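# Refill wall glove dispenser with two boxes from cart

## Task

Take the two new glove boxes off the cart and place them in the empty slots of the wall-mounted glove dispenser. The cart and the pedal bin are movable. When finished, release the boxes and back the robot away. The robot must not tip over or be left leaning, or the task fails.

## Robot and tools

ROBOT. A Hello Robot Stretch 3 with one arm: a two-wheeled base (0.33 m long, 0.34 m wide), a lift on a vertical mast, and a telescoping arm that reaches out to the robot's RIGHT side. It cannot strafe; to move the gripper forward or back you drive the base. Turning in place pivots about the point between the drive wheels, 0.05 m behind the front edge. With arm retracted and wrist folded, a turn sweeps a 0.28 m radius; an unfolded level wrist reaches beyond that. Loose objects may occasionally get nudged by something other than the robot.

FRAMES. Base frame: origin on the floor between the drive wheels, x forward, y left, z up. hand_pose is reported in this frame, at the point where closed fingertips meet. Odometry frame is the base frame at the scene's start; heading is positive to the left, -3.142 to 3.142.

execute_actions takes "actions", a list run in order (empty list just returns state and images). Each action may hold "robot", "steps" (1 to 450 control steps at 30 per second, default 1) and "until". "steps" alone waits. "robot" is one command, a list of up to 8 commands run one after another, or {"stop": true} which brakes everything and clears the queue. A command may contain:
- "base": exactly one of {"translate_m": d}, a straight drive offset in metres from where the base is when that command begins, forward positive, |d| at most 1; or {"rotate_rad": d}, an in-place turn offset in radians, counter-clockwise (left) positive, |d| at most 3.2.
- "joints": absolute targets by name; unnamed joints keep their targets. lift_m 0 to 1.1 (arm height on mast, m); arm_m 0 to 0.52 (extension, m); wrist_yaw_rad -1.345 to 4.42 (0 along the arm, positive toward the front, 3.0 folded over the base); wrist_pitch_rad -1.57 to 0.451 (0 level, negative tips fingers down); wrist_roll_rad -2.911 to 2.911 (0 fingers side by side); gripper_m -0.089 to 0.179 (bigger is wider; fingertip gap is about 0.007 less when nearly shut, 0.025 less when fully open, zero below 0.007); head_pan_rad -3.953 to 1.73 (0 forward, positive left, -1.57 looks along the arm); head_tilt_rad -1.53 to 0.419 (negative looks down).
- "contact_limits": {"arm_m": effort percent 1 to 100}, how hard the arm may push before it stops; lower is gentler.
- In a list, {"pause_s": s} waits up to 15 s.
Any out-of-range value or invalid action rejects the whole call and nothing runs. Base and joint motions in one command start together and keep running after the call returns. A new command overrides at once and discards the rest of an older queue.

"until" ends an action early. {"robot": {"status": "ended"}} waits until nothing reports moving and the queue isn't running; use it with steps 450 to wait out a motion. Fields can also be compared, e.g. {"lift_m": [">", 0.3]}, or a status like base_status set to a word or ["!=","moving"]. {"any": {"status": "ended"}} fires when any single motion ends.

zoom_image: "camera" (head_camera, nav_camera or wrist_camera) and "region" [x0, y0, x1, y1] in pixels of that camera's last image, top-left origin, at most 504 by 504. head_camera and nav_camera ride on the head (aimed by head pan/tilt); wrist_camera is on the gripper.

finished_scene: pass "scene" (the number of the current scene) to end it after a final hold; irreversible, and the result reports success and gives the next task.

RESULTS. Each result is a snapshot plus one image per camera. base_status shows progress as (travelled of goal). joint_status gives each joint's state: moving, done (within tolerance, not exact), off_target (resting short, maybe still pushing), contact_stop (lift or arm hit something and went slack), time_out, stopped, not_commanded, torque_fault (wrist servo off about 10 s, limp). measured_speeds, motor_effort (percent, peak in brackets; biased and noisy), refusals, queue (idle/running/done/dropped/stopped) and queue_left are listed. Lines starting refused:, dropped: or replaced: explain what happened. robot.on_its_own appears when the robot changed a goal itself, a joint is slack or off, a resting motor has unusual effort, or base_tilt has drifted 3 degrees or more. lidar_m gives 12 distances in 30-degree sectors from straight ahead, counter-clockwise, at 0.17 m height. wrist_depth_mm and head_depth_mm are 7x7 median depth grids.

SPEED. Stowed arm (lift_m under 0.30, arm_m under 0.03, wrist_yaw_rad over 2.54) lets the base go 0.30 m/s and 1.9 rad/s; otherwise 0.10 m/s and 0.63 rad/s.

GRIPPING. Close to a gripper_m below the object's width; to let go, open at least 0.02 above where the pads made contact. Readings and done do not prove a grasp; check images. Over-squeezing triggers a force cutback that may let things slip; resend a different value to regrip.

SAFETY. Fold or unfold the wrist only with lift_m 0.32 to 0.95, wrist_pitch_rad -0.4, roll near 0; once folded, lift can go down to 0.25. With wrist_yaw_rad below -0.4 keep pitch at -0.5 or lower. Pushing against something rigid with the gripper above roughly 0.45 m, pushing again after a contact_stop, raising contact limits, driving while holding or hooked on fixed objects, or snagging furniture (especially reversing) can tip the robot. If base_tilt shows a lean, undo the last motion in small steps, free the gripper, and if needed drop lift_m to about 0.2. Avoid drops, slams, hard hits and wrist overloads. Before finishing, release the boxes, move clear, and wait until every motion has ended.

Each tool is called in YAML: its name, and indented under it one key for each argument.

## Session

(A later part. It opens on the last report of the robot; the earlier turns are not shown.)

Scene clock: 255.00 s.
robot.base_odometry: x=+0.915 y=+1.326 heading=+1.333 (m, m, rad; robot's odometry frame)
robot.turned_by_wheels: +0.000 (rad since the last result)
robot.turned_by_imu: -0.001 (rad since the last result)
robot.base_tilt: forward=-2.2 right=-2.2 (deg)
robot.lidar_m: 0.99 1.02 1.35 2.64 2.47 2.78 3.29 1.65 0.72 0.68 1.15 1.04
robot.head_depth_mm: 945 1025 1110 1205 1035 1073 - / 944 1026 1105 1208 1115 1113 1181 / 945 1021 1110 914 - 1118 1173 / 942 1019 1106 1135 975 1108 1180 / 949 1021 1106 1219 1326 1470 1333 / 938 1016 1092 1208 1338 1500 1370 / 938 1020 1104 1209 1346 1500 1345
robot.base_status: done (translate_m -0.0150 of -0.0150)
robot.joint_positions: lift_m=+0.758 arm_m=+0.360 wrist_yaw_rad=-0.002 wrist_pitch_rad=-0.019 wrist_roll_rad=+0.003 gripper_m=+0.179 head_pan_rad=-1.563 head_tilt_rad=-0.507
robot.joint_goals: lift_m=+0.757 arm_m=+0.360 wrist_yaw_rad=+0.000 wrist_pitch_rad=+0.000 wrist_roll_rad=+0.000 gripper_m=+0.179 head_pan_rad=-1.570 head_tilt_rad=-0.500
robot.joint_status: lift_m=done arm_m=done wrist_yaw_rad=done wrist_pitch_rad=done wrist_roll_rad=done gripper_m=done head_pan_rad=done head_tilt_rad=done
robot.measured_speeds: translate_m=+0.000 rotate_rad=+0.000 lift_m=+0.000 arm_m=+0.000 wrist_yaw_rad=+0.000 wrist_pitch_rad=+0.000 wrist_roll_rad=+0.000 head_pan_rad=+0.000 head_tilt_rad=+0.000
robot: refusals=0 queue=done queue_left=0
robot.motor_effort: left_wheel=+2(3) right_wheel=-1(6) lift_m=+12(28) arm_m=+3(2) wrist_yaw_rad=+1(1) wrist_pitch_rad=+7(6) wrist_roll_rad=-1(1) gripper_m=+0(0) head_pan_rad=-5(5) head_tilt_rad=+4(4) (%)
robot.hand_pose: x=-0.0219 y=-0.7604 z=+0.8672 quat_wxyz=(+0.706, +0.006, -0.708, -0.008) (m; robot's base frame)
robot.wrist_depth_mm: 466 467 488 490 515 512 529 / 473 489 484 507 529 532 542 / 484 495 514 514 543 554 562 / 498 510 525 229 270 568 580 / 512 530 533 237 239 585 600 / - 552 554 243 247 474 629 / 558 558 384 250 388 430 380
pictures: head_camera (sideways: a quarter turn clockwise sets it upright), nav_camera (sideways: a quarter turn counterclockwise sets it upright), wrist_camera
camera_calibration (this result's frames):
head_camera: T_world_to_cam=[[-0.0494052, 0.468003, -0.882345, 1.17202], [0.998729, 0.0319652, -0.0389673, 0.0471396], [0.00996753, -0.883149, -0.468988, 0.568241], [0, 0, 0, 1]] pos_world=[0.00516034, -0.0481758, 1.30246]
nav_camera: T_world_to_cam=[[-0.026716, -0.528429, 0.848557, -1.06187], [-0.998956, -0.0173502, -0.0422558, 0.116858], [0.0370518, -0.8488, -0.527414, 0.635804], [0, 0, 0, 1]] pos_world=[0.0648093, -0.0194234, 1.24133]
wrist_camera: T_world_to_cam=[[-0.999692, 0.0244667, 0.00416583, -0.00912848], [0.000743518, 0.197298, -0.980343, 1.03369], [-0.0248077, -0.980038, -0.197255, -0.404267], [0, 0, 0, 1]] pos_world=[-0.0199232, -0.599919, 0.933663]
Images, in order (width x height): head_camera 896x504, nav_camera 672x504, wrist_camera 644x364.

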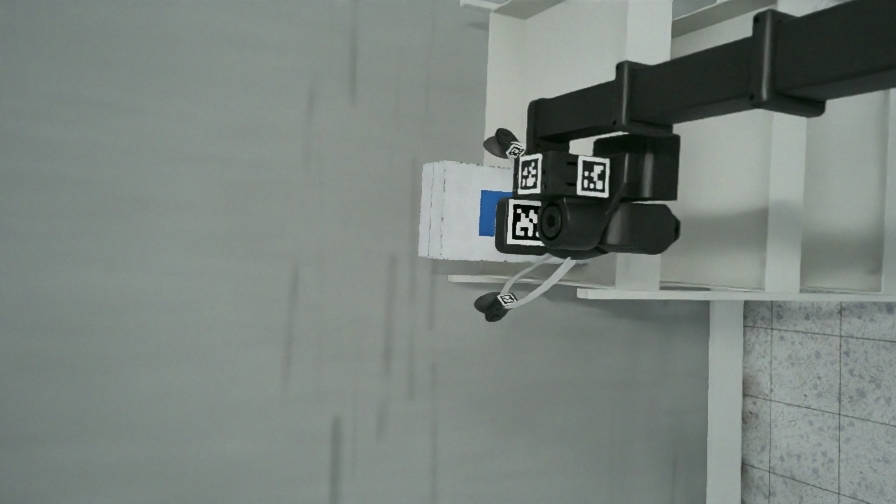

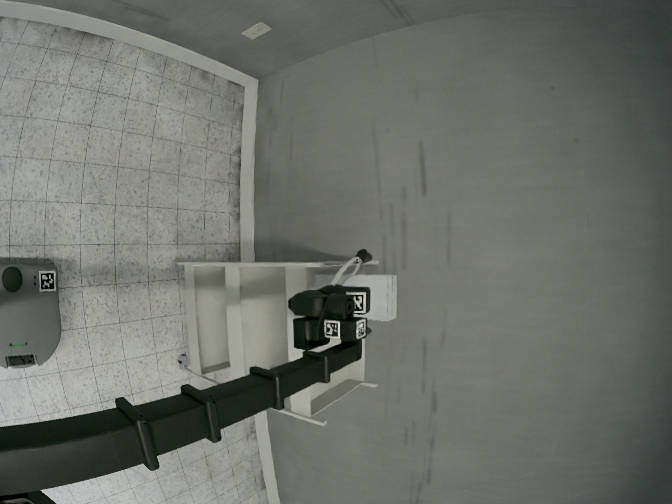

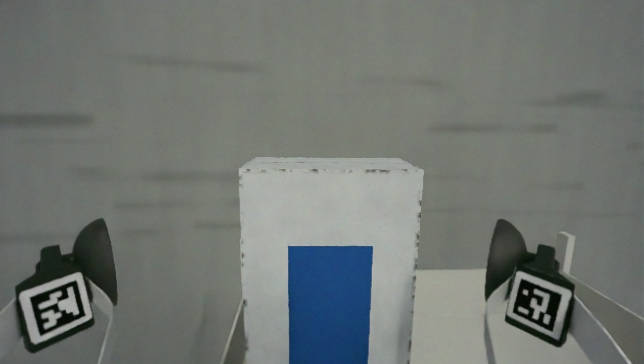

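execute_actions:
  actions:
    - {"robot":[{"base":{"translate_m":-0.012}},{"joints":{"arm_m":0.485}},{"joints":{"gripper_m":0.09}},{"pause_s":0.5},{"joints":{"lift_m":0.9}},{"joints":{"arm_m":0.0}}],"steps":450,"until":{"robot":{"status":"ended"}}}

Scene clock: 266.50 s.
robot.base_odometry: x=+0.913 y=+1.314 heading=+1.333 (m, m, rad; robot's odometry frame)
robot.turned_by_wheels: +0.000 (rad since the last result)
robot.turned_by_imu: -0.003 (rad since the last result)
robot.base_tilt: forward=-2.2 right=-2.2 (deg)
robot.lidar_m: 1.00 1.03 1.37 2.64 2.47 2.77 3.30 1.65 0.72 0.69 1.15 1.05
robot.head_depth_mm: 944 1022 1115 1204 1035 1087 977 / 946 1018 1111 1205 1028 1066 978 / 945 1026 1110 1188 433 411 - / 947 1018 1109 1181 428 420 - / 943 1016 1107 1209 1295 1462 1308 / 946 1020 1105 1215 1342 1508 1356 / 942 1016 1099 1214 1346 1496 1335
robot.base_status: done (translate_m -0.0120 of -0.0120)
robot.joint_positions: lift_m=+0.899 arm_m=+0.000 wrist_yaw_rad=-0.002 wrist_pitch_rad=-0.081 wrist_roll_rad=+0.003 gripper_m=+0.091 head_pan_rad=-1.563 head_tilt_rad=-0.507
robot.joint_goals: lift_m=+0.900 arm_m=+0.000 wrist_yaw_rad=+0.000 wrist_pitch_rad=+0.000 wrist_roll_rad=+0.000 gripper_m=+0.090 head_pan_rad=-1.570 head_tilt_rad=-0.500
robot.joint_status: lift_m=done arm_m=done wrist_yaw_rad=done wrist_pitch_rad=done wrist_roll_rad=done gripper_m=done head_pan_rad=done head_tilt_rad=done
robot.measured_speeds: translate_m=+0.000 rotate_rad=+0.000 lift_m=+0.000 arm_m=+0.000 wrist_yaw_rad=+0.000 wrist_pitch_rad=+0.000 wrist_roll_rad=+0.000 head_pan_rad=+0.000 head_tilt_rad=+0.000
robot: refusals=0 queue=done queue_left=0
robot.motor_effort: left_wheel=+2(3) right_wheel=-1(5) lift_m=+32(33) arm_m=-3(5) wrist_yaw_rad=+2(4) wrist_pitch_rad=+26(27) wrist_roll_rad=-1(2) gripper_m=-14(90) head_pan_rad=-5(5) head_tilt_rad=+4(4) (%)
robot.hand_pose: x=-0.0219 y=-0.3987 z=+0.9932 quat_wxyz=(+0.706, +0.028, -0.707, -0.030) (m; robot's base frame)
robot.wrist_depth_mm: 764 805 810 808 855 875 887 / 788 805 838 870 847 942 934 / 839 864 877 889 919 990 950 / 860 912 907 951 971 989 - / 932 128 125 122 120 - - / 967 129 128 125 122 - - / 987 - 130 127 125 553 -
pictures: head_camera (sideways: a quarter turn clockwise sets it upright), nav_camera (sideways: a quarter turn counterclockwise sets it upright), wrist_camera
camera_calibration (this result's frames):
head_camera: T_world_to_cam=[[-0.0494043, 0.467943, -0.882376, 1.17206], [0.998729, 0.0319617, -0.0389689, 0.0471417], [0.00996703, -0.88318, -0.468928, 0.568163], [0, 0, 0, 1]] pos_world=[0.0051603, -0.0481757, 1.30247]
nav_camera: T_world_to_cam=[[-0.0267169, -0.528371, 0.848593, -1.06191], [-0.998956, -0.0173522, -0.0422551, 0.116857], [0.0370514, -0.848836, -0.527356, 0.63573], [0, 0, 0, 1]] pos_world=[0.0648093, -0.0194275, 1.24133]
wrist_camera: T_world_to_cam=[[-0.999687, 0.0242112, 0.00628397, -0.0207291], [0.000170455, 0.257812, -0.966195, 1.09588], [-0.0250128, -0.965892, -0.257736, 0.0406765], [0, 0, 0, 1]] pos_world=[-0.019892, -0.24274, 1.06945]
Images, in order (width x height): head_camera 896x504, nav_camera 672x504, wrist_camera 644x364.

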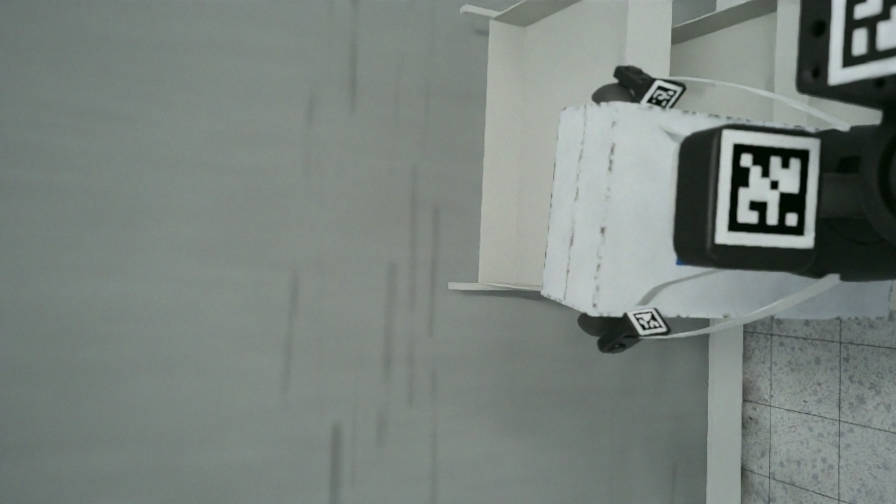

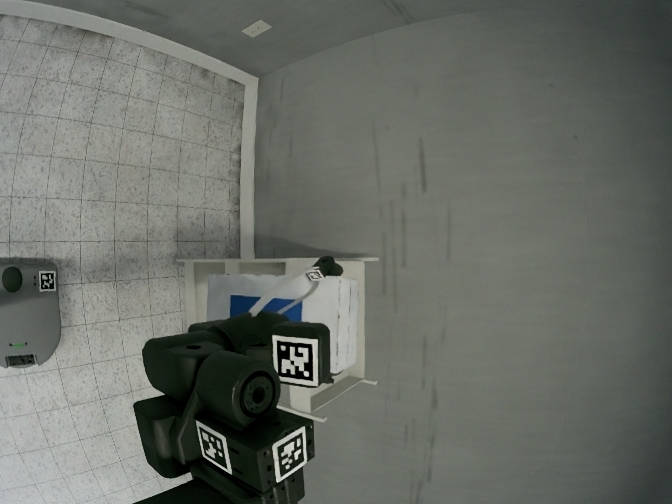

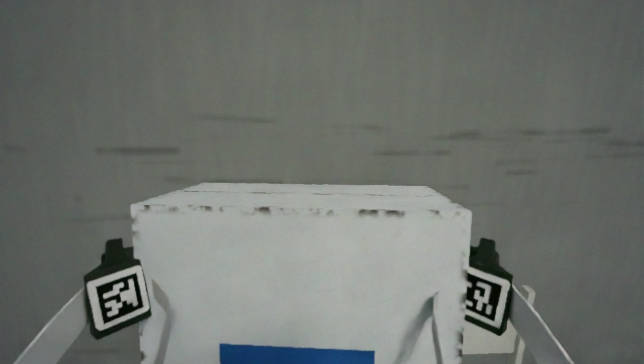

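execute_actions:
  actions:
    - {"robot":[{"base":{"translate_m":0.30},"joints":{"wrist_pitch_rad":0.15,"head_tilt_rad":-0.7}}],"steps":200,"until":{"robot":{"base_status":["!=","moving"]}}}
    - {"robot":[{"base":{"rotate_rad":1.57}},{"base":{"translate_m":0.86}}],"steps":450,"until":{"robot":{"status":"ended"}}}

Scene clock: 283.80 s.
robot.base_odometry: x=+0.148 y=+1.809 heading=+2.903 (m, m, rad; robot's odometry frame)
robot.turned_by_wheels: +1.570 (rad since the last result)
robot.turned_by_imu: +1.540 (rad since the last result)
robot.base_tilt: forward=-2.2 right=-2.2 (deg)
robot.lidar_m: 1.79 1.79 1.70 3.62 2.90 1.61 1.56 0.99 0.70 0.67 0.69 0.92
robot.head_depth_mm: 555 616 696 797 919 - - / 556 617 683 400 930 - - / 556 616 682 405 - - - / 555 615 671 406 462 1152 1228 / 556 619 695 773 781 1116 1223 / 555 617 693 795 809 1115 1222 / 554 617 694 791 797 1113 1220
robot.base_status: done (translate_m +0.8600 of +0.8600)
robot.joint_positions: lift_m=+0.899 arm_m=+0.000 wrist_yaw_rad=-0.001 wrist_pitch_rad=+0.062 wrist_roll_rad=+0.003 gripper_m=+0.091 head_pan_rad=-1.563 head_tilt_rad=-0.691
robot.joint_goals: lift_m=+0.900 arm_m=+0.000 wrist_yaw_rad=+0.000 wrist_pitch_rad=+0.150 wrist_roll_rad=+0.000 gripper_m=+0.090 head_pan_rad=-1.570 head_tilt_rad=-0.700
robot.joint_status: lift_m=done arm_m=done wrist_yaw_rad=done wrist_pitch_rad=off_target wrist_roll_rad=done gripper_m=done head_pan_rad=done head_tilt_rad=done
robot.measured_speeds: translate_m=+0.000 rotate_rad=+0.000 lift_m=+0.000 arm_m=+0.000 wrist_yaw_rad=+0.000 wrist_pitch_rad=+0.000 wrist_roll_rad=+0.000 head_pan_rad=+0.000 head_tilt_rad=+0.000
robot: refusals=0 queue=done queue_left=0
robot.motor_effort: left_wheel=-2(5) right_wheel=+3(5) lift_m=+32(32) arm_m=-3(2) wrist_yaw_rad=+1(1) wrist_pitch_rad=+29(34) wrist_roll_rad=-1(1) gripper_m=-14(15) head_pan_rad=-5(5) head_tilt_rad=-6(27) (%)
robot.hand_pose: x=-0.0217 y=-0.4026 z=+1.0299 quat_wxyz=(+0.706, -0.022, -0.707, +0.021) (m; robot's base frame)
robot.wrist_depth_mm: 396 398 408 415 430 435 451 / 401 403 420 427 436 443 459 / 402 413 422 441 446 456 472 / 407 420 426 435 448 466 476 / 414 128 125 123 121 472 485 / 423 129 127 125 122 480 496 / 428 131 128 127 124 495 511
pictures: head_camera (sideways: a quarter turn clockwise sets it upright), nav_camera (sideways: a quarter turn counterclockwise sets it upright), wrist_camera
camera_calibration (this result's frames):
head_camera: T_world_to_cam=[[-0.0505584, 0.621672, -0.781644, 1.04073], [0.998679, 0.0386842, -0.0338296, 0.0404425], [0.00920631, -0.782322, -0.622807, 0.76837], [0, 0, 0, 1]] pos_world=[0.00515466, -0.0474442, 1.29339]
nav_camera: T_world_to_cam=[[-0.0256171, -0.674898, 0.737467, -0.917057], [-0.999016, -0.00944139, -0.0433428, 0.118263], [0.0362146, -0.737851, -0.673991, 0.826493], [0, 0, 0, 1]] pos_world=[0.0647231, -0.00797421, 1.23847]
wrist_camera: T_world_to_cam=[[-0.999708, 0.0239738, 0.00305229, -0.0174085], [-0.000227589, 0.116954, -0.993137, 1.10337], [-0.0241662, -0.992848, -0.116914, -0.109397], [0, 0, 0, 1]] pos_world=[-0.019796, -0.237241, 1.08306]
Images, in order (width x height): head_camera 896x504, nav_camera 672x504, wrist_camera 644x364.

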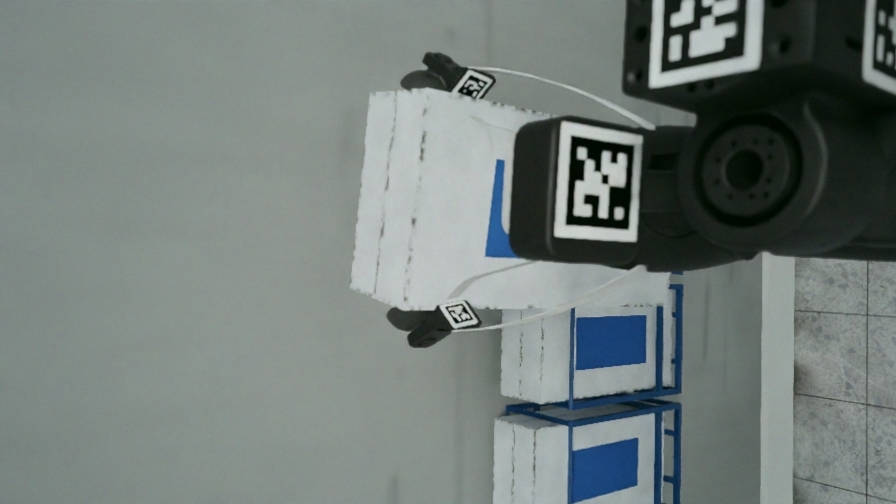

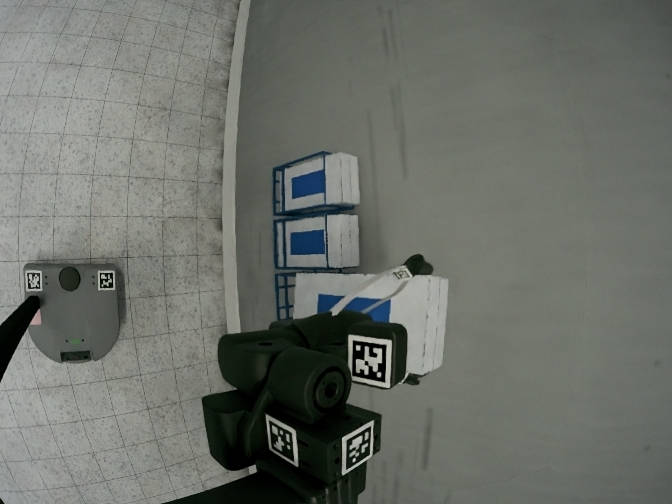

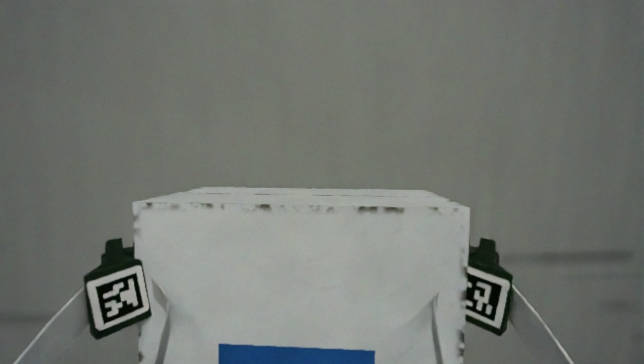

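execute_actions:
  actions:
    - {"robot":[{"base":{"rotate_rad":0.035},"joints":{"wrist_yaw_rad":0.08,"wrist_pitch_rad":0.2}}],"steps":40}
    - {"robot":[{"base":{"translate_m":-0.045}},{"joints":{"arm_m":0.185,"lift_m":0.86}}],"steps":200,"until":{"robot":{"status":"ended"}}}

Scene clock: 289.43 s.
robot.base_odometry: x=+0.192 y=+1.800 heading=+2.938 (m, m, rad; robot's odometry frame)
robot.turned_by_wheels: +0.035 (rad since the last result)
robot.turned_by_imu: +0.033 (rad since the last result)
robot.base_tilt: forward=-2.2 right=-2.2 (deg)
robot.lidar_m: 1.84 1.72 1.74 3.62 2.74 1.55 1.52 0.95 0.70 0.67 0.69 0.95
robot.head_depth_mm: 551 613 689 - - 1138 1233 / 553 614 690 - - 1108 1229 / 554 614 576 - - 1110 1224 / 555 616 567 644 943 1118 1230 / 559 619 674 784 791 1125 1231 / 559 621 697 800 796 1128 1229 / 560 623 698 800 815 1138 1220
robot.base_status: done (translate_m -0.0450 of -0.0450)
robot.joint_positions: lift_m=+0.860 arm_m=+0.185 wrist_yaw_rad=+0.081 wrist_pitch_rad=+0.112 wrist_roll_rad=+0.001 gripper_m=+0.091 head_pan_rad=-1.563 head_tilt_rad=-0.691
robot.joint_goals: lift_m=+0.860 arm_m=+0.185 wrist_yaw_rad=+0.080 wrist_pitch_rad=+0.200 wrist_roll_rad=+0.000 gripper_m=+0.090 head_pan_rad=-1.570 head_tilt_rad=-0.700
robot.joint_status: lift_m=done arm_m=done wrist_yaw_rad=done wrist_pitch_rad=off_target wrist_roll_rad=done gripper_m=done head_pan_rad=done head_tilt_rad=done
robot.measured_speeds: translate_m=+0.000 rotate_rad=+0.000 lift_m=+0.000 arm_m=+0.000 wrist_yaw_rad=+0.000 wrist_pitch_rad=+0.000 wrist_roll_rad=+0.000 head_pan_rad=+0.000 head_tilt_rad=+0.000
robot: refusals=0 queue=done queue_left=0
robot.motor_effort: left_wheel=-2(5) right_wheel=+2(5) lift_m=+16(33) arm_m=+3(6) wrist_yaw_rad=+0(8) wrist_pitch_rad=+28(30) wrist_roll_rad=+0(1) gripper_m=-13(16) head_pan_rad=-5(5) head_tilt_rad=-5(6) (%)
robot.hand_pose: x=-0.0007 y=-0.5861 z=+1.0036 quat_wxyz=(+0.704, -0.011, -0.707, +0.068) (m; robot's base frame)
robot.wrist_depth_mm: 248 246 245 244 241 240 236 / 250 248 245 245 243 241 239 / 253 253 249 247 244 240 244 / 257 253 252 248 248 245 244 / 256 129 126 123 121 247 249 / 262 129 127 125 123 251 248 / 264 131 128 126 123 253 252
pictures: head_camera (sideways: a quarter turn clockwise sets it upright), nav_camera (sideways: a quarter turn counterclockwise sets it upright), wrist_camera
camera_calibration (this result's frames):
head_camera: T_world_to_cam=[[-0.0505589, 0.621726, -0.781601, 1.04067], [0.998679, 0.0386866, -0.0338275, 0.0404397], [0.00920608, -0.782278, -0.622861, 0.768441], [0, 0, 0, 1]] pos_world=[0.00515466, -0.0474436, 1.29339]
nav_camera: T_world_to_cam=[[-0.0256166, -0.674949, 0.73742, -0.916996], [-0.999016, -0.00943849, -0.0433429, 0.118263], [0.0362144, -0.737804, -0.674043, 0.82656], [0, 0, 0, 1]] pos_world=[0.0647231, -0.0079698, 1.23847]
wrist_camera: T_world_to_cam=[[-0.998345, -0.0573896, 0.00370625, -0.0402699], [-0.00757489, 0.0673403, -0.997701, 1.07426], [0.0570081, -0.996078, -0.0676635, -0.345496], [0, 0, 0, 1]] pos_world=[-0.0123698, -0.418793, 1.04856]
Images, in order (width x height): head_camera 896x504, nav_camera 672x504, wrist_camera 644x364.

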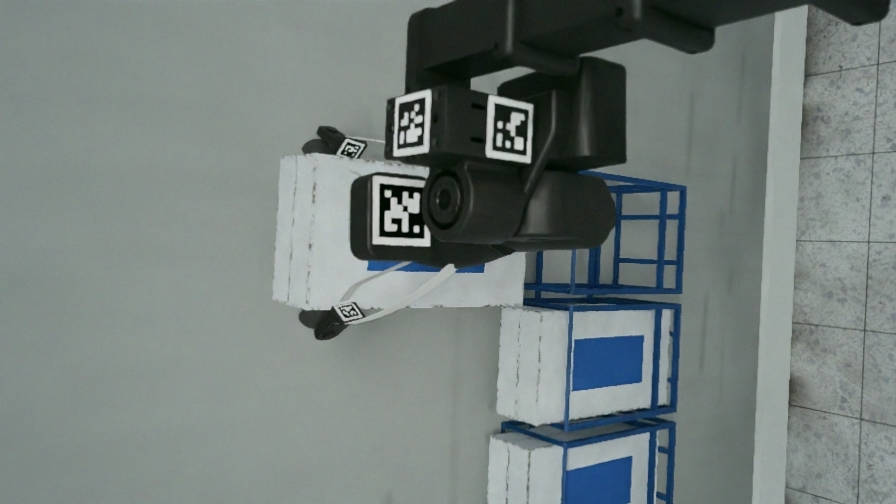

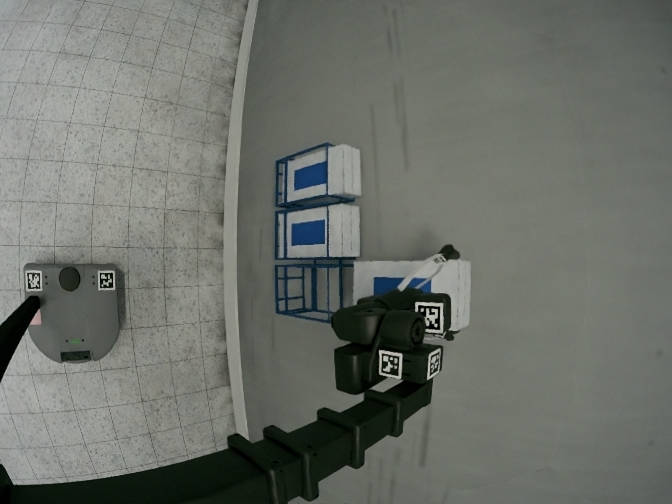

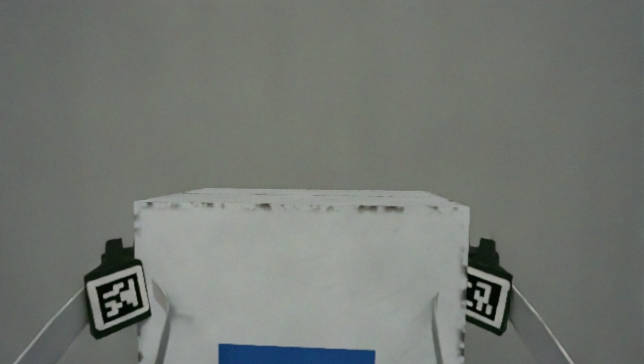

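execute_actions:
  actions:
    - {"robot":[{"base":{"translate_m":-0.017},"joints":{"arm_m":0.2}},{"joints":{"lift_m":0.79}}],"steps":200,"until":{"robot":{"status":"ended"}}}

zoom_image:
  camera: "head_camera"
  region: [420,130,720,430]

Scene clock: 292.30 s.
robot.base_odometry: x=+0.208 y=+1.796 heading=+2.938 (m, m, rad; robot's odometry frame)
robot.turned_by_wheels: +0.000 (rad since the last result)
robot.turned_by_imu: -0.001 (rad since the last result)
robot.base_tilt: forward=-2.2 right=-2.2 (deg)
robot.lidar_m: 1.85 1.74 1.76 3.62 2.71 1.53 1.50 0.96 0.70 0.67 0.70 0.95
robot.head_depth_mm: 551 612 686 784 876 - - / 554 614 690 775 - 1140 1219 / 555 617 668 666 - 1144 1231 / 555 618 661 632 933 1119 1223 / 558 617 686 780 810 1121 1229 / 559 620 700 799 793 1129 1221 / 559 623 701 795 813 1133 1213
robot.base_status: done (translate_m -0.0170 of -0.0170)
robot.joint_positions: lift_m=+0.790 arm_m=+0.200 wrist_yaw_rad=+0.081 wrist_pitch_rad=+0.112 wrist_roll_rad=+0.001 gripper_m=+0.091 head_pan_rad=-1.563 head_tilt_rad=-0.691
robot.joint_goals: lift_m=+0.790 arm_m=+0.200 wrist_yaw_rad=+0.080 wrist_pitch_rad=+0.200 wrist_roll_rad=+0.000 gripper_m=+0.090 head_pan_rad=-1.570 head_tilt_rad=-0.700
robot.joint_status: lift_m=done arm_m=done wrist_yaw_rad=done wrist_pitch_rad=off_target wrist_roll_rad=done gripper_m=done head_pan_rad=done head_tilt_rad=done
robot.measured_speeds: translate_m=+0.000 rotate_rad=+0.000 lift_m=+0.000 arm_m=+0.000 wrist_yaw_rad=+0.000 wrist_pitch_rad=+0.000 wrist_roll_rad=+0.000 head_pan_rad=+0.000 head_tilt_rad=+0.000
robot: refusals=0 queue=done queue_left=0
robot.motor_effort: left_wheel=-2(6) right_wheel=+2(3) lift_m=+16(16) arm_m=+3(5) wrist_yaw_rad=+0(0) wrist_pitch_rad=+29(29) wrist_roll_rad=+0(0) gripper_m=-14(15) head_pan_rad=-4(5) head_tilt_rad=-6(6) (%)
robot.hand_pose: x=-0.0007 y=-0.6011 z=+0.9337 quat_wxyz=(+0.704, -0.011, -0.707, +0.068) (m; robot's base frame)
robot.wrist_depth_mm: 235 229 229 228 227 224 223 / 235 233 232 229 230 226 225 / 238 237 233 233 231 227 228 / 240 236 235 232 233 231 229 / 240 128 126 123 121 234 232 / 247 129 127 125 122 236 234 / 246 131 129 126 124 241 237
pictures: head_camera (sideways: a quarter turn clockwise sets it upright), nav_camera (sideways: a quarter turn counterclockwise sets it upright), wrist_camera
camera_calibration (this result's frames):
head_camera: T_world_to_cam=[[-0.0505587, 0.621726, -0.781601, 1.04067], [0.998679, 0.0386864, -0.0338275, 0.0404397], [0.00920589, -0.782278, -0.622861, 0.768441], [0, 0, 0, 1]] pos_world=[0.00515465, -0.0474436, 1.29339]
nav_camera: T_world_to_cam=[[-0.0256168, -0.674949, 0.73742, -0.916996], [-0.999016, -0.00943826, -0.0433429, 0.118263], [0.0362142, -0.737804, -0.674043, 0.82656], [0, 0, 0, 1]] pos_world=[0.0647231, -0.00796981, 1.23847]
wrist_camera: T_world_to_cam=[[-0.998353, -0.0572546, 0.00370363, -0.0408225], [-0.00755706, 0.0672342, -0.997709, 1.0054], [0.0568743, -0.996093, -0.0675561, -0.36528], [0, 0, 0, 1]] pos_world=[-0.0123823, -0.433788, 0.978576]
Images, in order (width x height): head_camera 896x504, nav_camera 672x504, wrist_camera 644x364.

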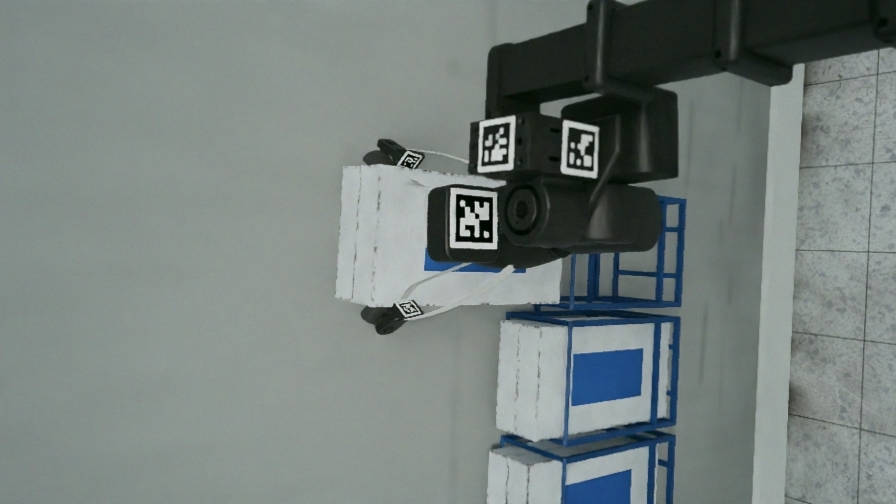

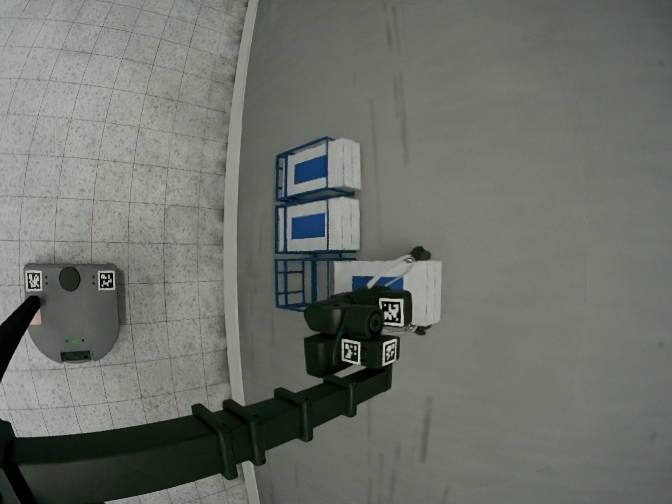

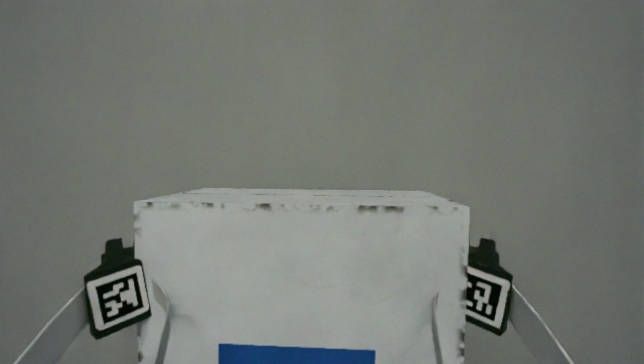

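Region (420, 130, 720, 430) of head_camera's 896x504 image, scaled by 1.680, with more detail than that image has.

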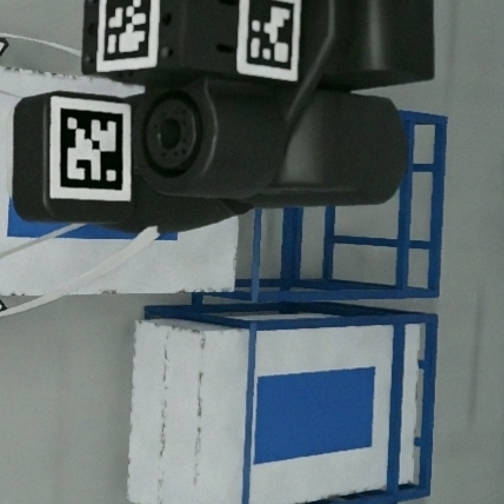

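execute_actions:
  actions:
    - {"robot":{"joints":{"lift_m":0.73}},"steps":80,"until":{"robot":{"status":"ended"}}}
    - {"steps":8}

zoom_image:
  camera: "head_camera"
  region: [420,130,720,430]

Scene clock: 294.07 s.
robot.base_odometry: x=+0.208 y=+1.796 heading=+2.938 (m, m, rad; robot's odometry frame)
robot.turned_by_wheels: +0.000 (rad since the last result)
robot.turned_by_imu: -0.001 (rad since the last result)
robot.base_tilt: forward=-2.3 right=-2.2 (deg)
robot.lidar_m: 1.86 1.74 1.75 3.62 2.71 1.53 1.50 0.96 0.70 0.67 0.69 0.95
robot.head_depth_mm: 551 612 685 786 917 1071 - / 551 614 690 790 867 - 1223 / 555 616 682 664 - 1178 1234 / 556 618 682 644 952 1142 1224 / 557 618 698 789 810 1128 1221 / 559 621 703 801 796 1131 1222 / 561 623 702 797 814 1138 1213
robot.base_status: done (translate_m -0.0170 of -0.0170)
robot.joint_positions: lift_m=+0.731 arm_m=+0.200 wrist_yaw_rad=+0.081 wrist_pitch_rad=+0.232 wrist_roll_rad=+0.001 gripper_m=+0.091 head_pan_rad=-1.563 head_tilt_rad=-0.691
robot.joint_goals: lift_m=+0.730 arm_m=+0.200 wrist_yaw_rad=+0.080 wrist_pitch_rad=+0.200 wrist_roll_rad=+0.000 gripper_m=+0.090 head_pan_rad=-1.570 head_tilt_rad=-0.700
robot.joint_status: lift_m=done arm_m=done wrist_yaw_rad=done wrist_pitch_rad=off_target wrist_roll_rad=done gripper_m=done head_pan_rad=done head_tilt_rad=done
robot.measured_speeds: translate_m=+0.000 rotate_rad=+0.000 lift_m=+0.000 arm_m=+0.000 wrist_yaw_rad=+0.000 wrist_pitch_rad=+0.000 wrist_roll_rad=+0.000 head_pan_rad=+0.000 head_tilt_rad=+0.000
robot: refusals=0 queue=done queue_left=0
robot.motor_effort: left_wheel=-2(1) right_wheel=+2(3) lift_m=+9(15) arm_m=+3(3) wrist_yaw_rad=+0(0) wrist_pitch_rad=-10(29) wrist_roll_rad=+0(0) gripper_m=-15(13) head_pan_rad=-4(4) head_tilt_rad=-6(6) (%)
robot.hand_pose: x=-0.0009 y=-0.5987 z=+0.9050 quat_wxyz=(+0.698, -0.053, -0.705, +0.110) (m; robot's base frame)
robot.wrist_depth_mm: 254 253 250 250 249 248 244 / 251 253 249 247 245 244 240 / 248 249 248 245 241 240 239 / 248 244 243 240 240 240 238 / 245 130 128 127 124 236 235 / 244 129 127 125 123 234 233 / 240 129 126 124 122 231 231
pictures: head_camera (sideways: a quarter turn clockwise sets it upright), nav_camera (sideways: a quarter turn counterclockwise sets it upright), wrist_camera
camera_calibration (this result's frames):
head_camera: T_world_to_cam=[[-0.0505588, 0.621726, -0.781601, 1.04067], [0.998679, 0.0386865, -0.0338275, 0.0404397], [0.00920599, -0.782278, -0.622861, 0.768441], [0, 0, 0, 1]] pos_world=[0.00515466, -0.0474436, 1.29339]
nav_camera: T_world_to_cam=[[-0.0256167, -0.674949, 0.73742, -0.916996], [-0.999016, -0.00943838, -0.0433429, 0.118263], [0.0362143, -0.737804, -0.674043, 0.82656], [0, 0, 0, 1]] pos_world=[0.0647231, -0.00796981, 1.23847]
wrist_camera: T_world_to_cam=[[-0.998374, -0.0569959, 0.000873683, -0.0380538], [0.00214445, -0.0528709, -0.998599, 0.905552], [0.0569623, -0.996973, 0.0529072, -0.474365], [0, 0, 0, 1]] pos_world=[-0.0129129, -0.427221, 0.929414]
Images, in order (width x height): head_camera 896x504, nav_camera 672x504, wrist_camera 644x364.

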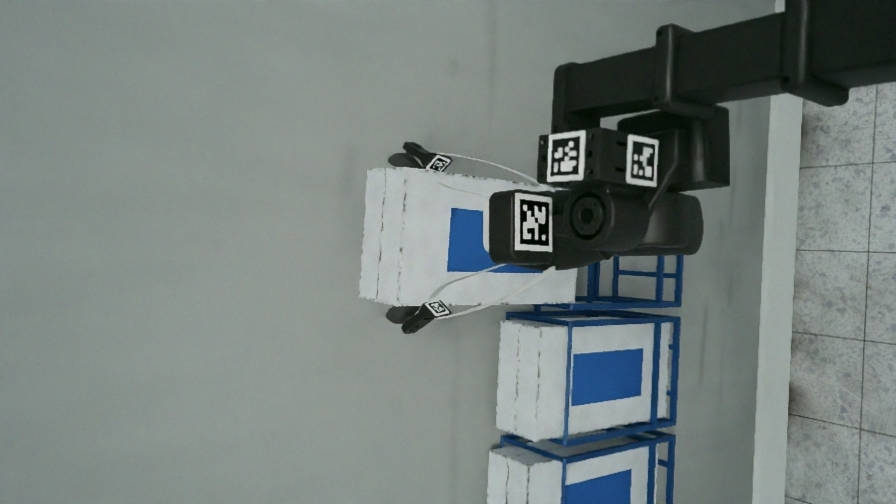

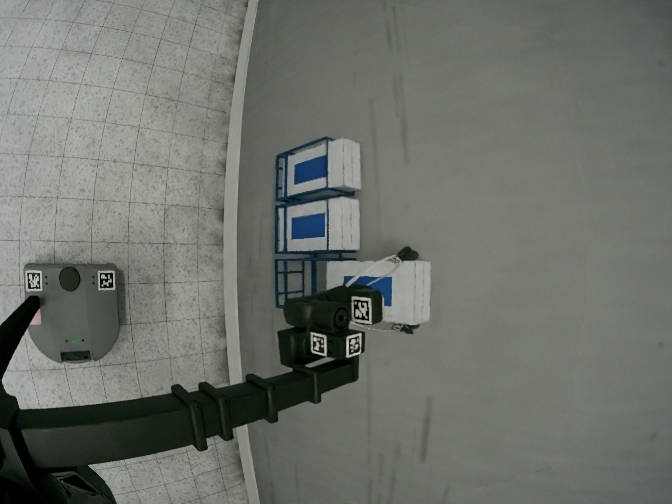

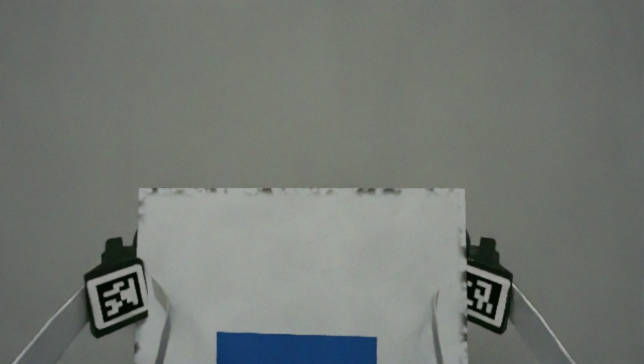

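Region (420, 130, 720, 430) of head_camera's 896x504 image, scaled by 1.680, with more detail than that image has.

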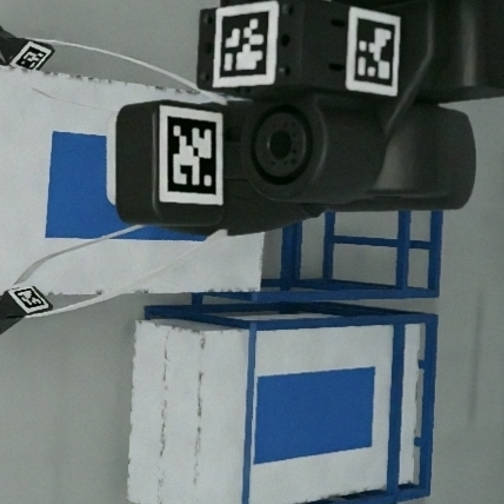

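execute_actions:
  actions:
    - {"robot":{"joints":{"lift_m":0.785}},"steps":40}
    - {"robot":{"joints":{"arm_m":0.222}},"steps":30}
    - {"robot":{"joints":{"lift_m":0.735}},"steps":50}

zoom_image:
  camera: "head_camera"
  region: [420,130,720,430]

Scene clock: 298.20 s.
robot.base_odometry: x=+0.208 y=+1.796 heading=+2.938 (m, m, rad; robot's odometry frame)
robot.turned_by_wheels: +0.000 (rad since the last result)
robot.turned_by_imu: -0.001 (rad since the last result)
robot.base_tilt: forward=-2.2 right=-2.2 (deg)
robot.lidar_m: 1.86 1.74 1.75 3.62 2.71 1.53 1.50 0.95 0.70 0.67 0.70 0.95
robot.head_depth_mm: 551 610 686 784 903 1084 - / 552 613 690 788 - 1157 1226 / 555 614 692 689 - 1146 1228 / 555 617 695 680 953 1155 1233 / 555 618 699 791 792 1127 1218 / 558 620 701 803 795 1126 1225 / 559 622 701 797 815 1132 1212
robot.base_status: done (translate_m -0.0170 of -0.0170)
robot.joint_positions: lift_m=+0.735 arm_m=+0.222 wrist_yaw_rad=+0.081 wrist_pitch_rad=+0.115 wrist_roll_rad=+0.001 gripper_m=+0.091 head_pan_rad=-1.563 head_tilt_rad=-0.691
robot.joint_goals: lift_m=+0.735 arm_m=+0.222 wrist_yaw_rad=+0.080 wrist_pitch_rad=+0.200 wrist_roll_rad=+0.000 gripper_m=+0.090 head_pan_rad=-1.570 head_tilt_rad=-0.700
robot.joint_status: lift_m=done arm_m=done wrist_yaw_rad=done wrist_pitch_rad=off_target wrist_roll_rad=done gripper_m=done head_pan_rad=done head_tilt_rad=done
robot.measured_speeds: translate_m=+0.000 rotate_rad=+0.000 lift_m=+0.000 arm_m=+0.000 wrist_yaw_rad=+0.000 wrist_pitch_rad=+0.000 wrist_roll_rad=+0.000 head_pan_rad=+0.000 head_tilt_rad=+0.000
robot: refusals=0 queue=done queue_left=0
robot.motor_effort: left_wheel=-2(2) right_wheel=+2(2) lift_m=+16(34) arm_m=+3(4) wrist_yaw_rad=+0(0) wrist_pitch_rad=+27(28) wrist_roll_rad=-1(0) gripper_m=-15(14) head_pan_rad=-5(4) head_tilt_rad=-6(6) (%)
robot.hand_pose: x=-0.0007 y=-0.6231 z=+0.8796 quat_wxyz=(+0.704, -0.012, -0.707, +0.069) (m; robot's base frame)
robot.wrist_depth_mm: 213 210 207 207 204 203 201 / 213 210 210 208 207 205 204 / 215 214 213 209 210 208 206 / 218 215 212 212 211 208 209 / 218 129 127 125 123 212 208 / 220 129 127 125 123 213 212 / 223 130 127 125 123 215 215
pictures: head_camera (sideways: a quarter turn clockwise sets it upright), nav_camera (sideways: a quarter turn counterclockwise sets it upright), wrist_camera
camera_calibration (this result's frames):
head_camera: T_world_to_cam=[[-0.0505589, 0.621726, -0.781601, 1.04067], [0.998679, 0.0386866, -0.0338275, 0.0404397], [0.00920608, -0.782279, -0.622861, 0.76844], [0, 0, 0, 1]] pos_world=[0.00515466, -0.0474436, 1.29339]
nav_camera: T_world_to_cam=[[-0.0256166, -0.674949, 0.73742, -0.916996], [-0.999016, -0.00943851, -0.0433429, 0.118263], [0.0362144, -0.737804, -0.674043, 0.82656], [0, 0, 0, 1]] pos_world=[0.0647231, -0.00796982, 1.23847]
wrist_camera: T_world_to_cam=[[-0.998346, -0.0573811, 0.00355802, -0.0417989], [-0.00721425, 0.0636378, -0.997947, 0.950902], [0.0570368, -0.996322, -0.0639465, -0.394148], [0, 0, 0, 1]] pos_world=[-0.0123888, -0.45561, 0.923894]
Images, in order (width x height): head_camera 896x504, nav_camera 672x504, wrist_camera 644x364.

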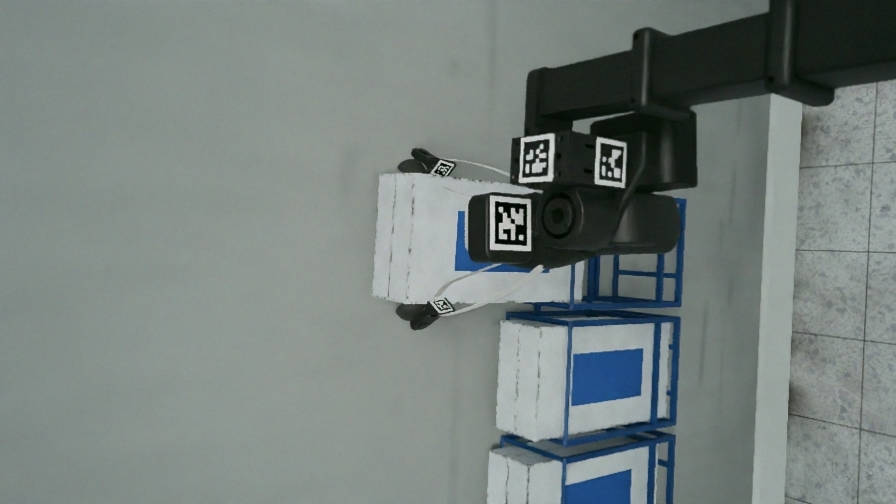

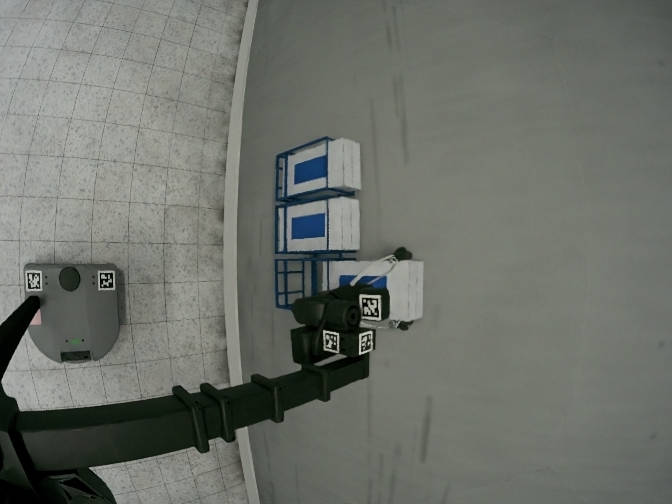

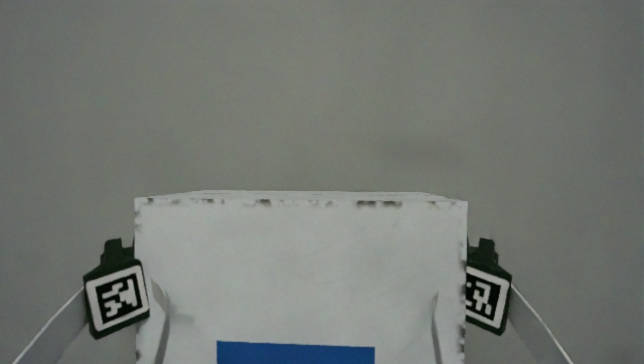

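Region (420, 130, 720, 430) of head_camera's 896x504 image, scaled by 1.680, with more detail than that image has.

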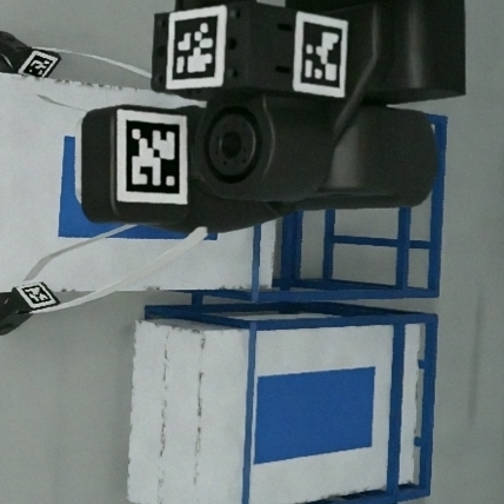

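execute_actions:
  actions:
    - {"robot":{"joints":{"lift_m":0.66}},"steps":80,"until":{"robot":{"status":"ended"}}}
    - {"steps":8}

zoom_image:
  camera: "head_camera"
  region: [420,130,720,430]

Scene clock: 300.10 s.
robot.base_odometry: x=+0.208 y=+1.796 heading=+2.938 (m, m, rad; robot's odometry frame)
robot.turned_by_wheels: +0.000 (rad since the last result)
robot.turned_by_imu: -0.001 (rad since the last result)
robot.base_tilt: forward=-2.2 right=-2.3 (deg)
robot.lidar_m: 1.85 1.74 1.75 3.61 2.71 1.53 1.49 0.95 0.70 0.67 0.69 0.95
robot.head_depth_mm: 553 612 689 785 919 1095 1242 / 552 614 690 788 902 - 1233 / 555 615 693 759 873 - 1237 / 556 616 696 734 768 1174 1229 / 556 617 695 780 797 1119 1221 / 559 619 699 801 791 1129 1222 / 560 623 703 797 812 1138 1218
robot.base_status: done (translate_m -0.0170 of -0.0170)
robot.joint_positions: lift_m=+0.660 arm_m=+0.222 wrist_yaw_rad=+0.081 wrist_pitch_rad=+0.115 wrist_roll_rad=+0.001 gripper_m=+0.091 head_pan_rad=-1.563 head_tilt_rad=-0.691
robot.joint_goals: lift_m=+0.660 arm_m=+0.222 wrist_yaw_rad=+0.080 wrist_pitch_rad=+0.200 wrist_roll_rad=+0.000 gripper_m=+0.090 head_pan_rad=-1.570 head_tilt_rad=-0.700
robot.joint_status: lift_m=done arm_m=done wrist_yaw_rad=done wrist_pitch_rad=off_target wrist_roll_rad=done gripper_m=done head_pan_rad=done head_tilt_rad=done
robot.measured_speeds: translate_m=+0.000 rotate_rad=+0.000 lift_m=+0.000 arm_m=+0.000 wrist_yaw_rad=+0.000 wrist_pitch_rad=+0.000 wrist_roll_rad=+0.000 head_pan_rad=+0.000 head_tilt_rad=+0.000
robot: refusals=0 queue=done queue_left=0
robot.motor_effort: left_wheel=-2(2) right_wheel=+1(2) lift_m=+16(16) arm_m=+4(3) wrist_yaw_rad=+0(0) wrist_pitch_rad=+28(27) wrist_roll_rad=+0(0) gripper_m=-15(15) head_pan_rad=-6(5) head_tilt_rad=-6(6) (%)
robot.hand_pose: x=-0.0007 y=-0.6231 z=+0.8046 quat_wxyz=(+0.704, -0.012, -0.707, +0.069) (m; robot's base frame)
robot.wrist_depth_mm: 212 210 207 207 205 204 203 / 213 211 209 208 207 205 205 / 214 214 214 210 210 208 206 / 218 215 213 211 210 210 208 / 219 129 126 124 122 211 208 / 221 129 127 125 122 213 212 / 222 130 128 125 123 216 212
pictures: head_camera (sideways: a quarter turn clockwise sets it upright), nav_camera (sideways: a quarter turn counterclockwise sets it upright), wrist_camera
camera_calibration (this result's frames):
head_camera: T_world_to_cam=[[-0.0505589, 0.621726, -0.781601, 1.04067], [0.998679, 0.0386866, -0.0338275, 0.0404397], [0.00920608, -0.782278, -0.622861, 0.768441], [0, 0, 0, 1]] pos_world=[0.00515466, -0.0474436, 1.29339]
nav_camera: T_world_to_cam=[[-0.0256166, -0.674949, 0.73742, -0.916996], [-0.999016, -0.0094385, -0.0433429, 0.118263], [0.0362144, -0.737804, -0.674043, 0.82656], [0, 0, 0, 1]] pos_world=[0.0647231, -0.0079698, 1.23847]
wrist_camera: T_world_to_cam=[[-0.998346, -0.0573795, 0.00356326, -0.0415356], [-0.0072221, 0.0636852, -0.997944, 0.876071], [0.0570346, -0.996319, -0.0639942, -0.398905], [0, 0, 0, 1]] pos_world=[-0.0123885, -0.455613, 0.84889]
Images, in order (width x height): head_camera 896x504, nav_camera 672x504, wrist_camera 644x364.

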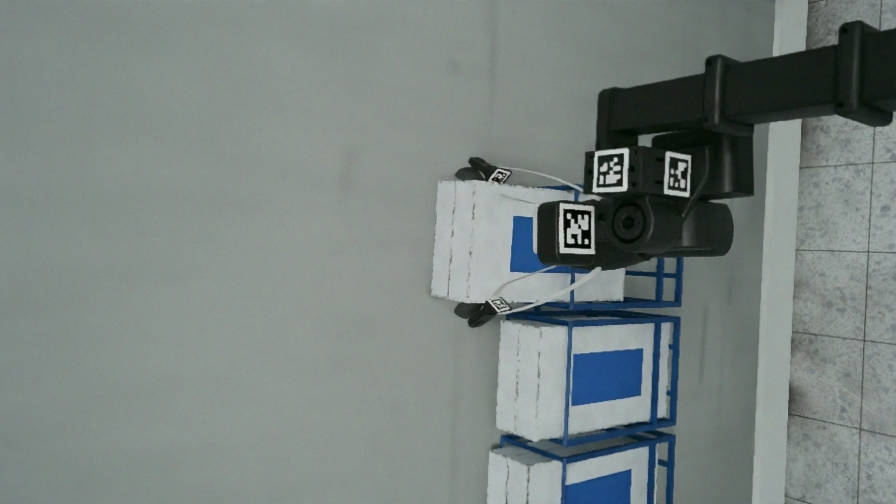

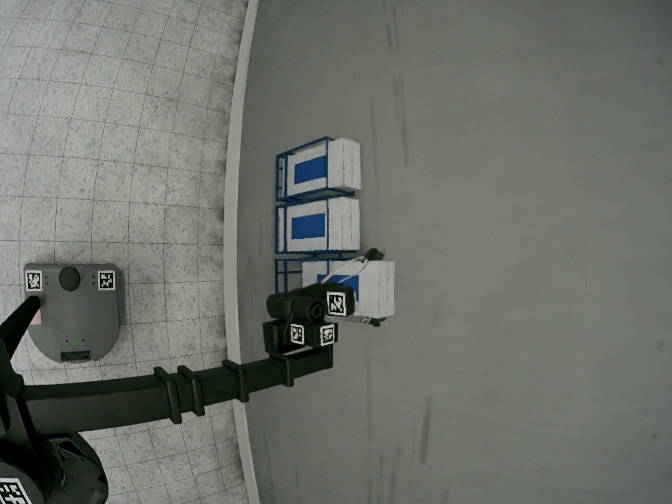

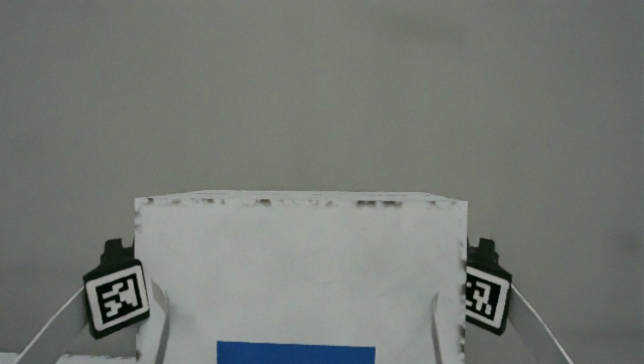

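Region (420, 130, 720, 430) of head_camera's 896x504 image, scaled by 1.680, with more detail than that image has.

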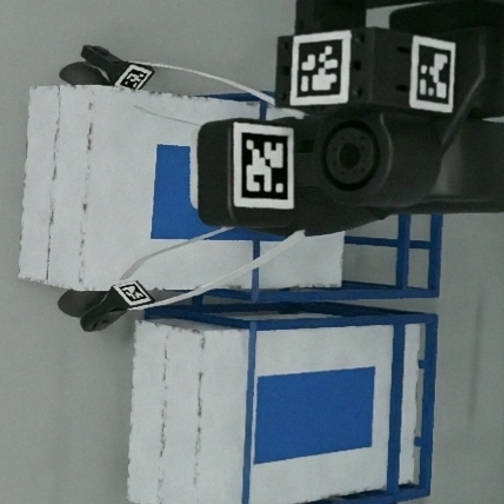

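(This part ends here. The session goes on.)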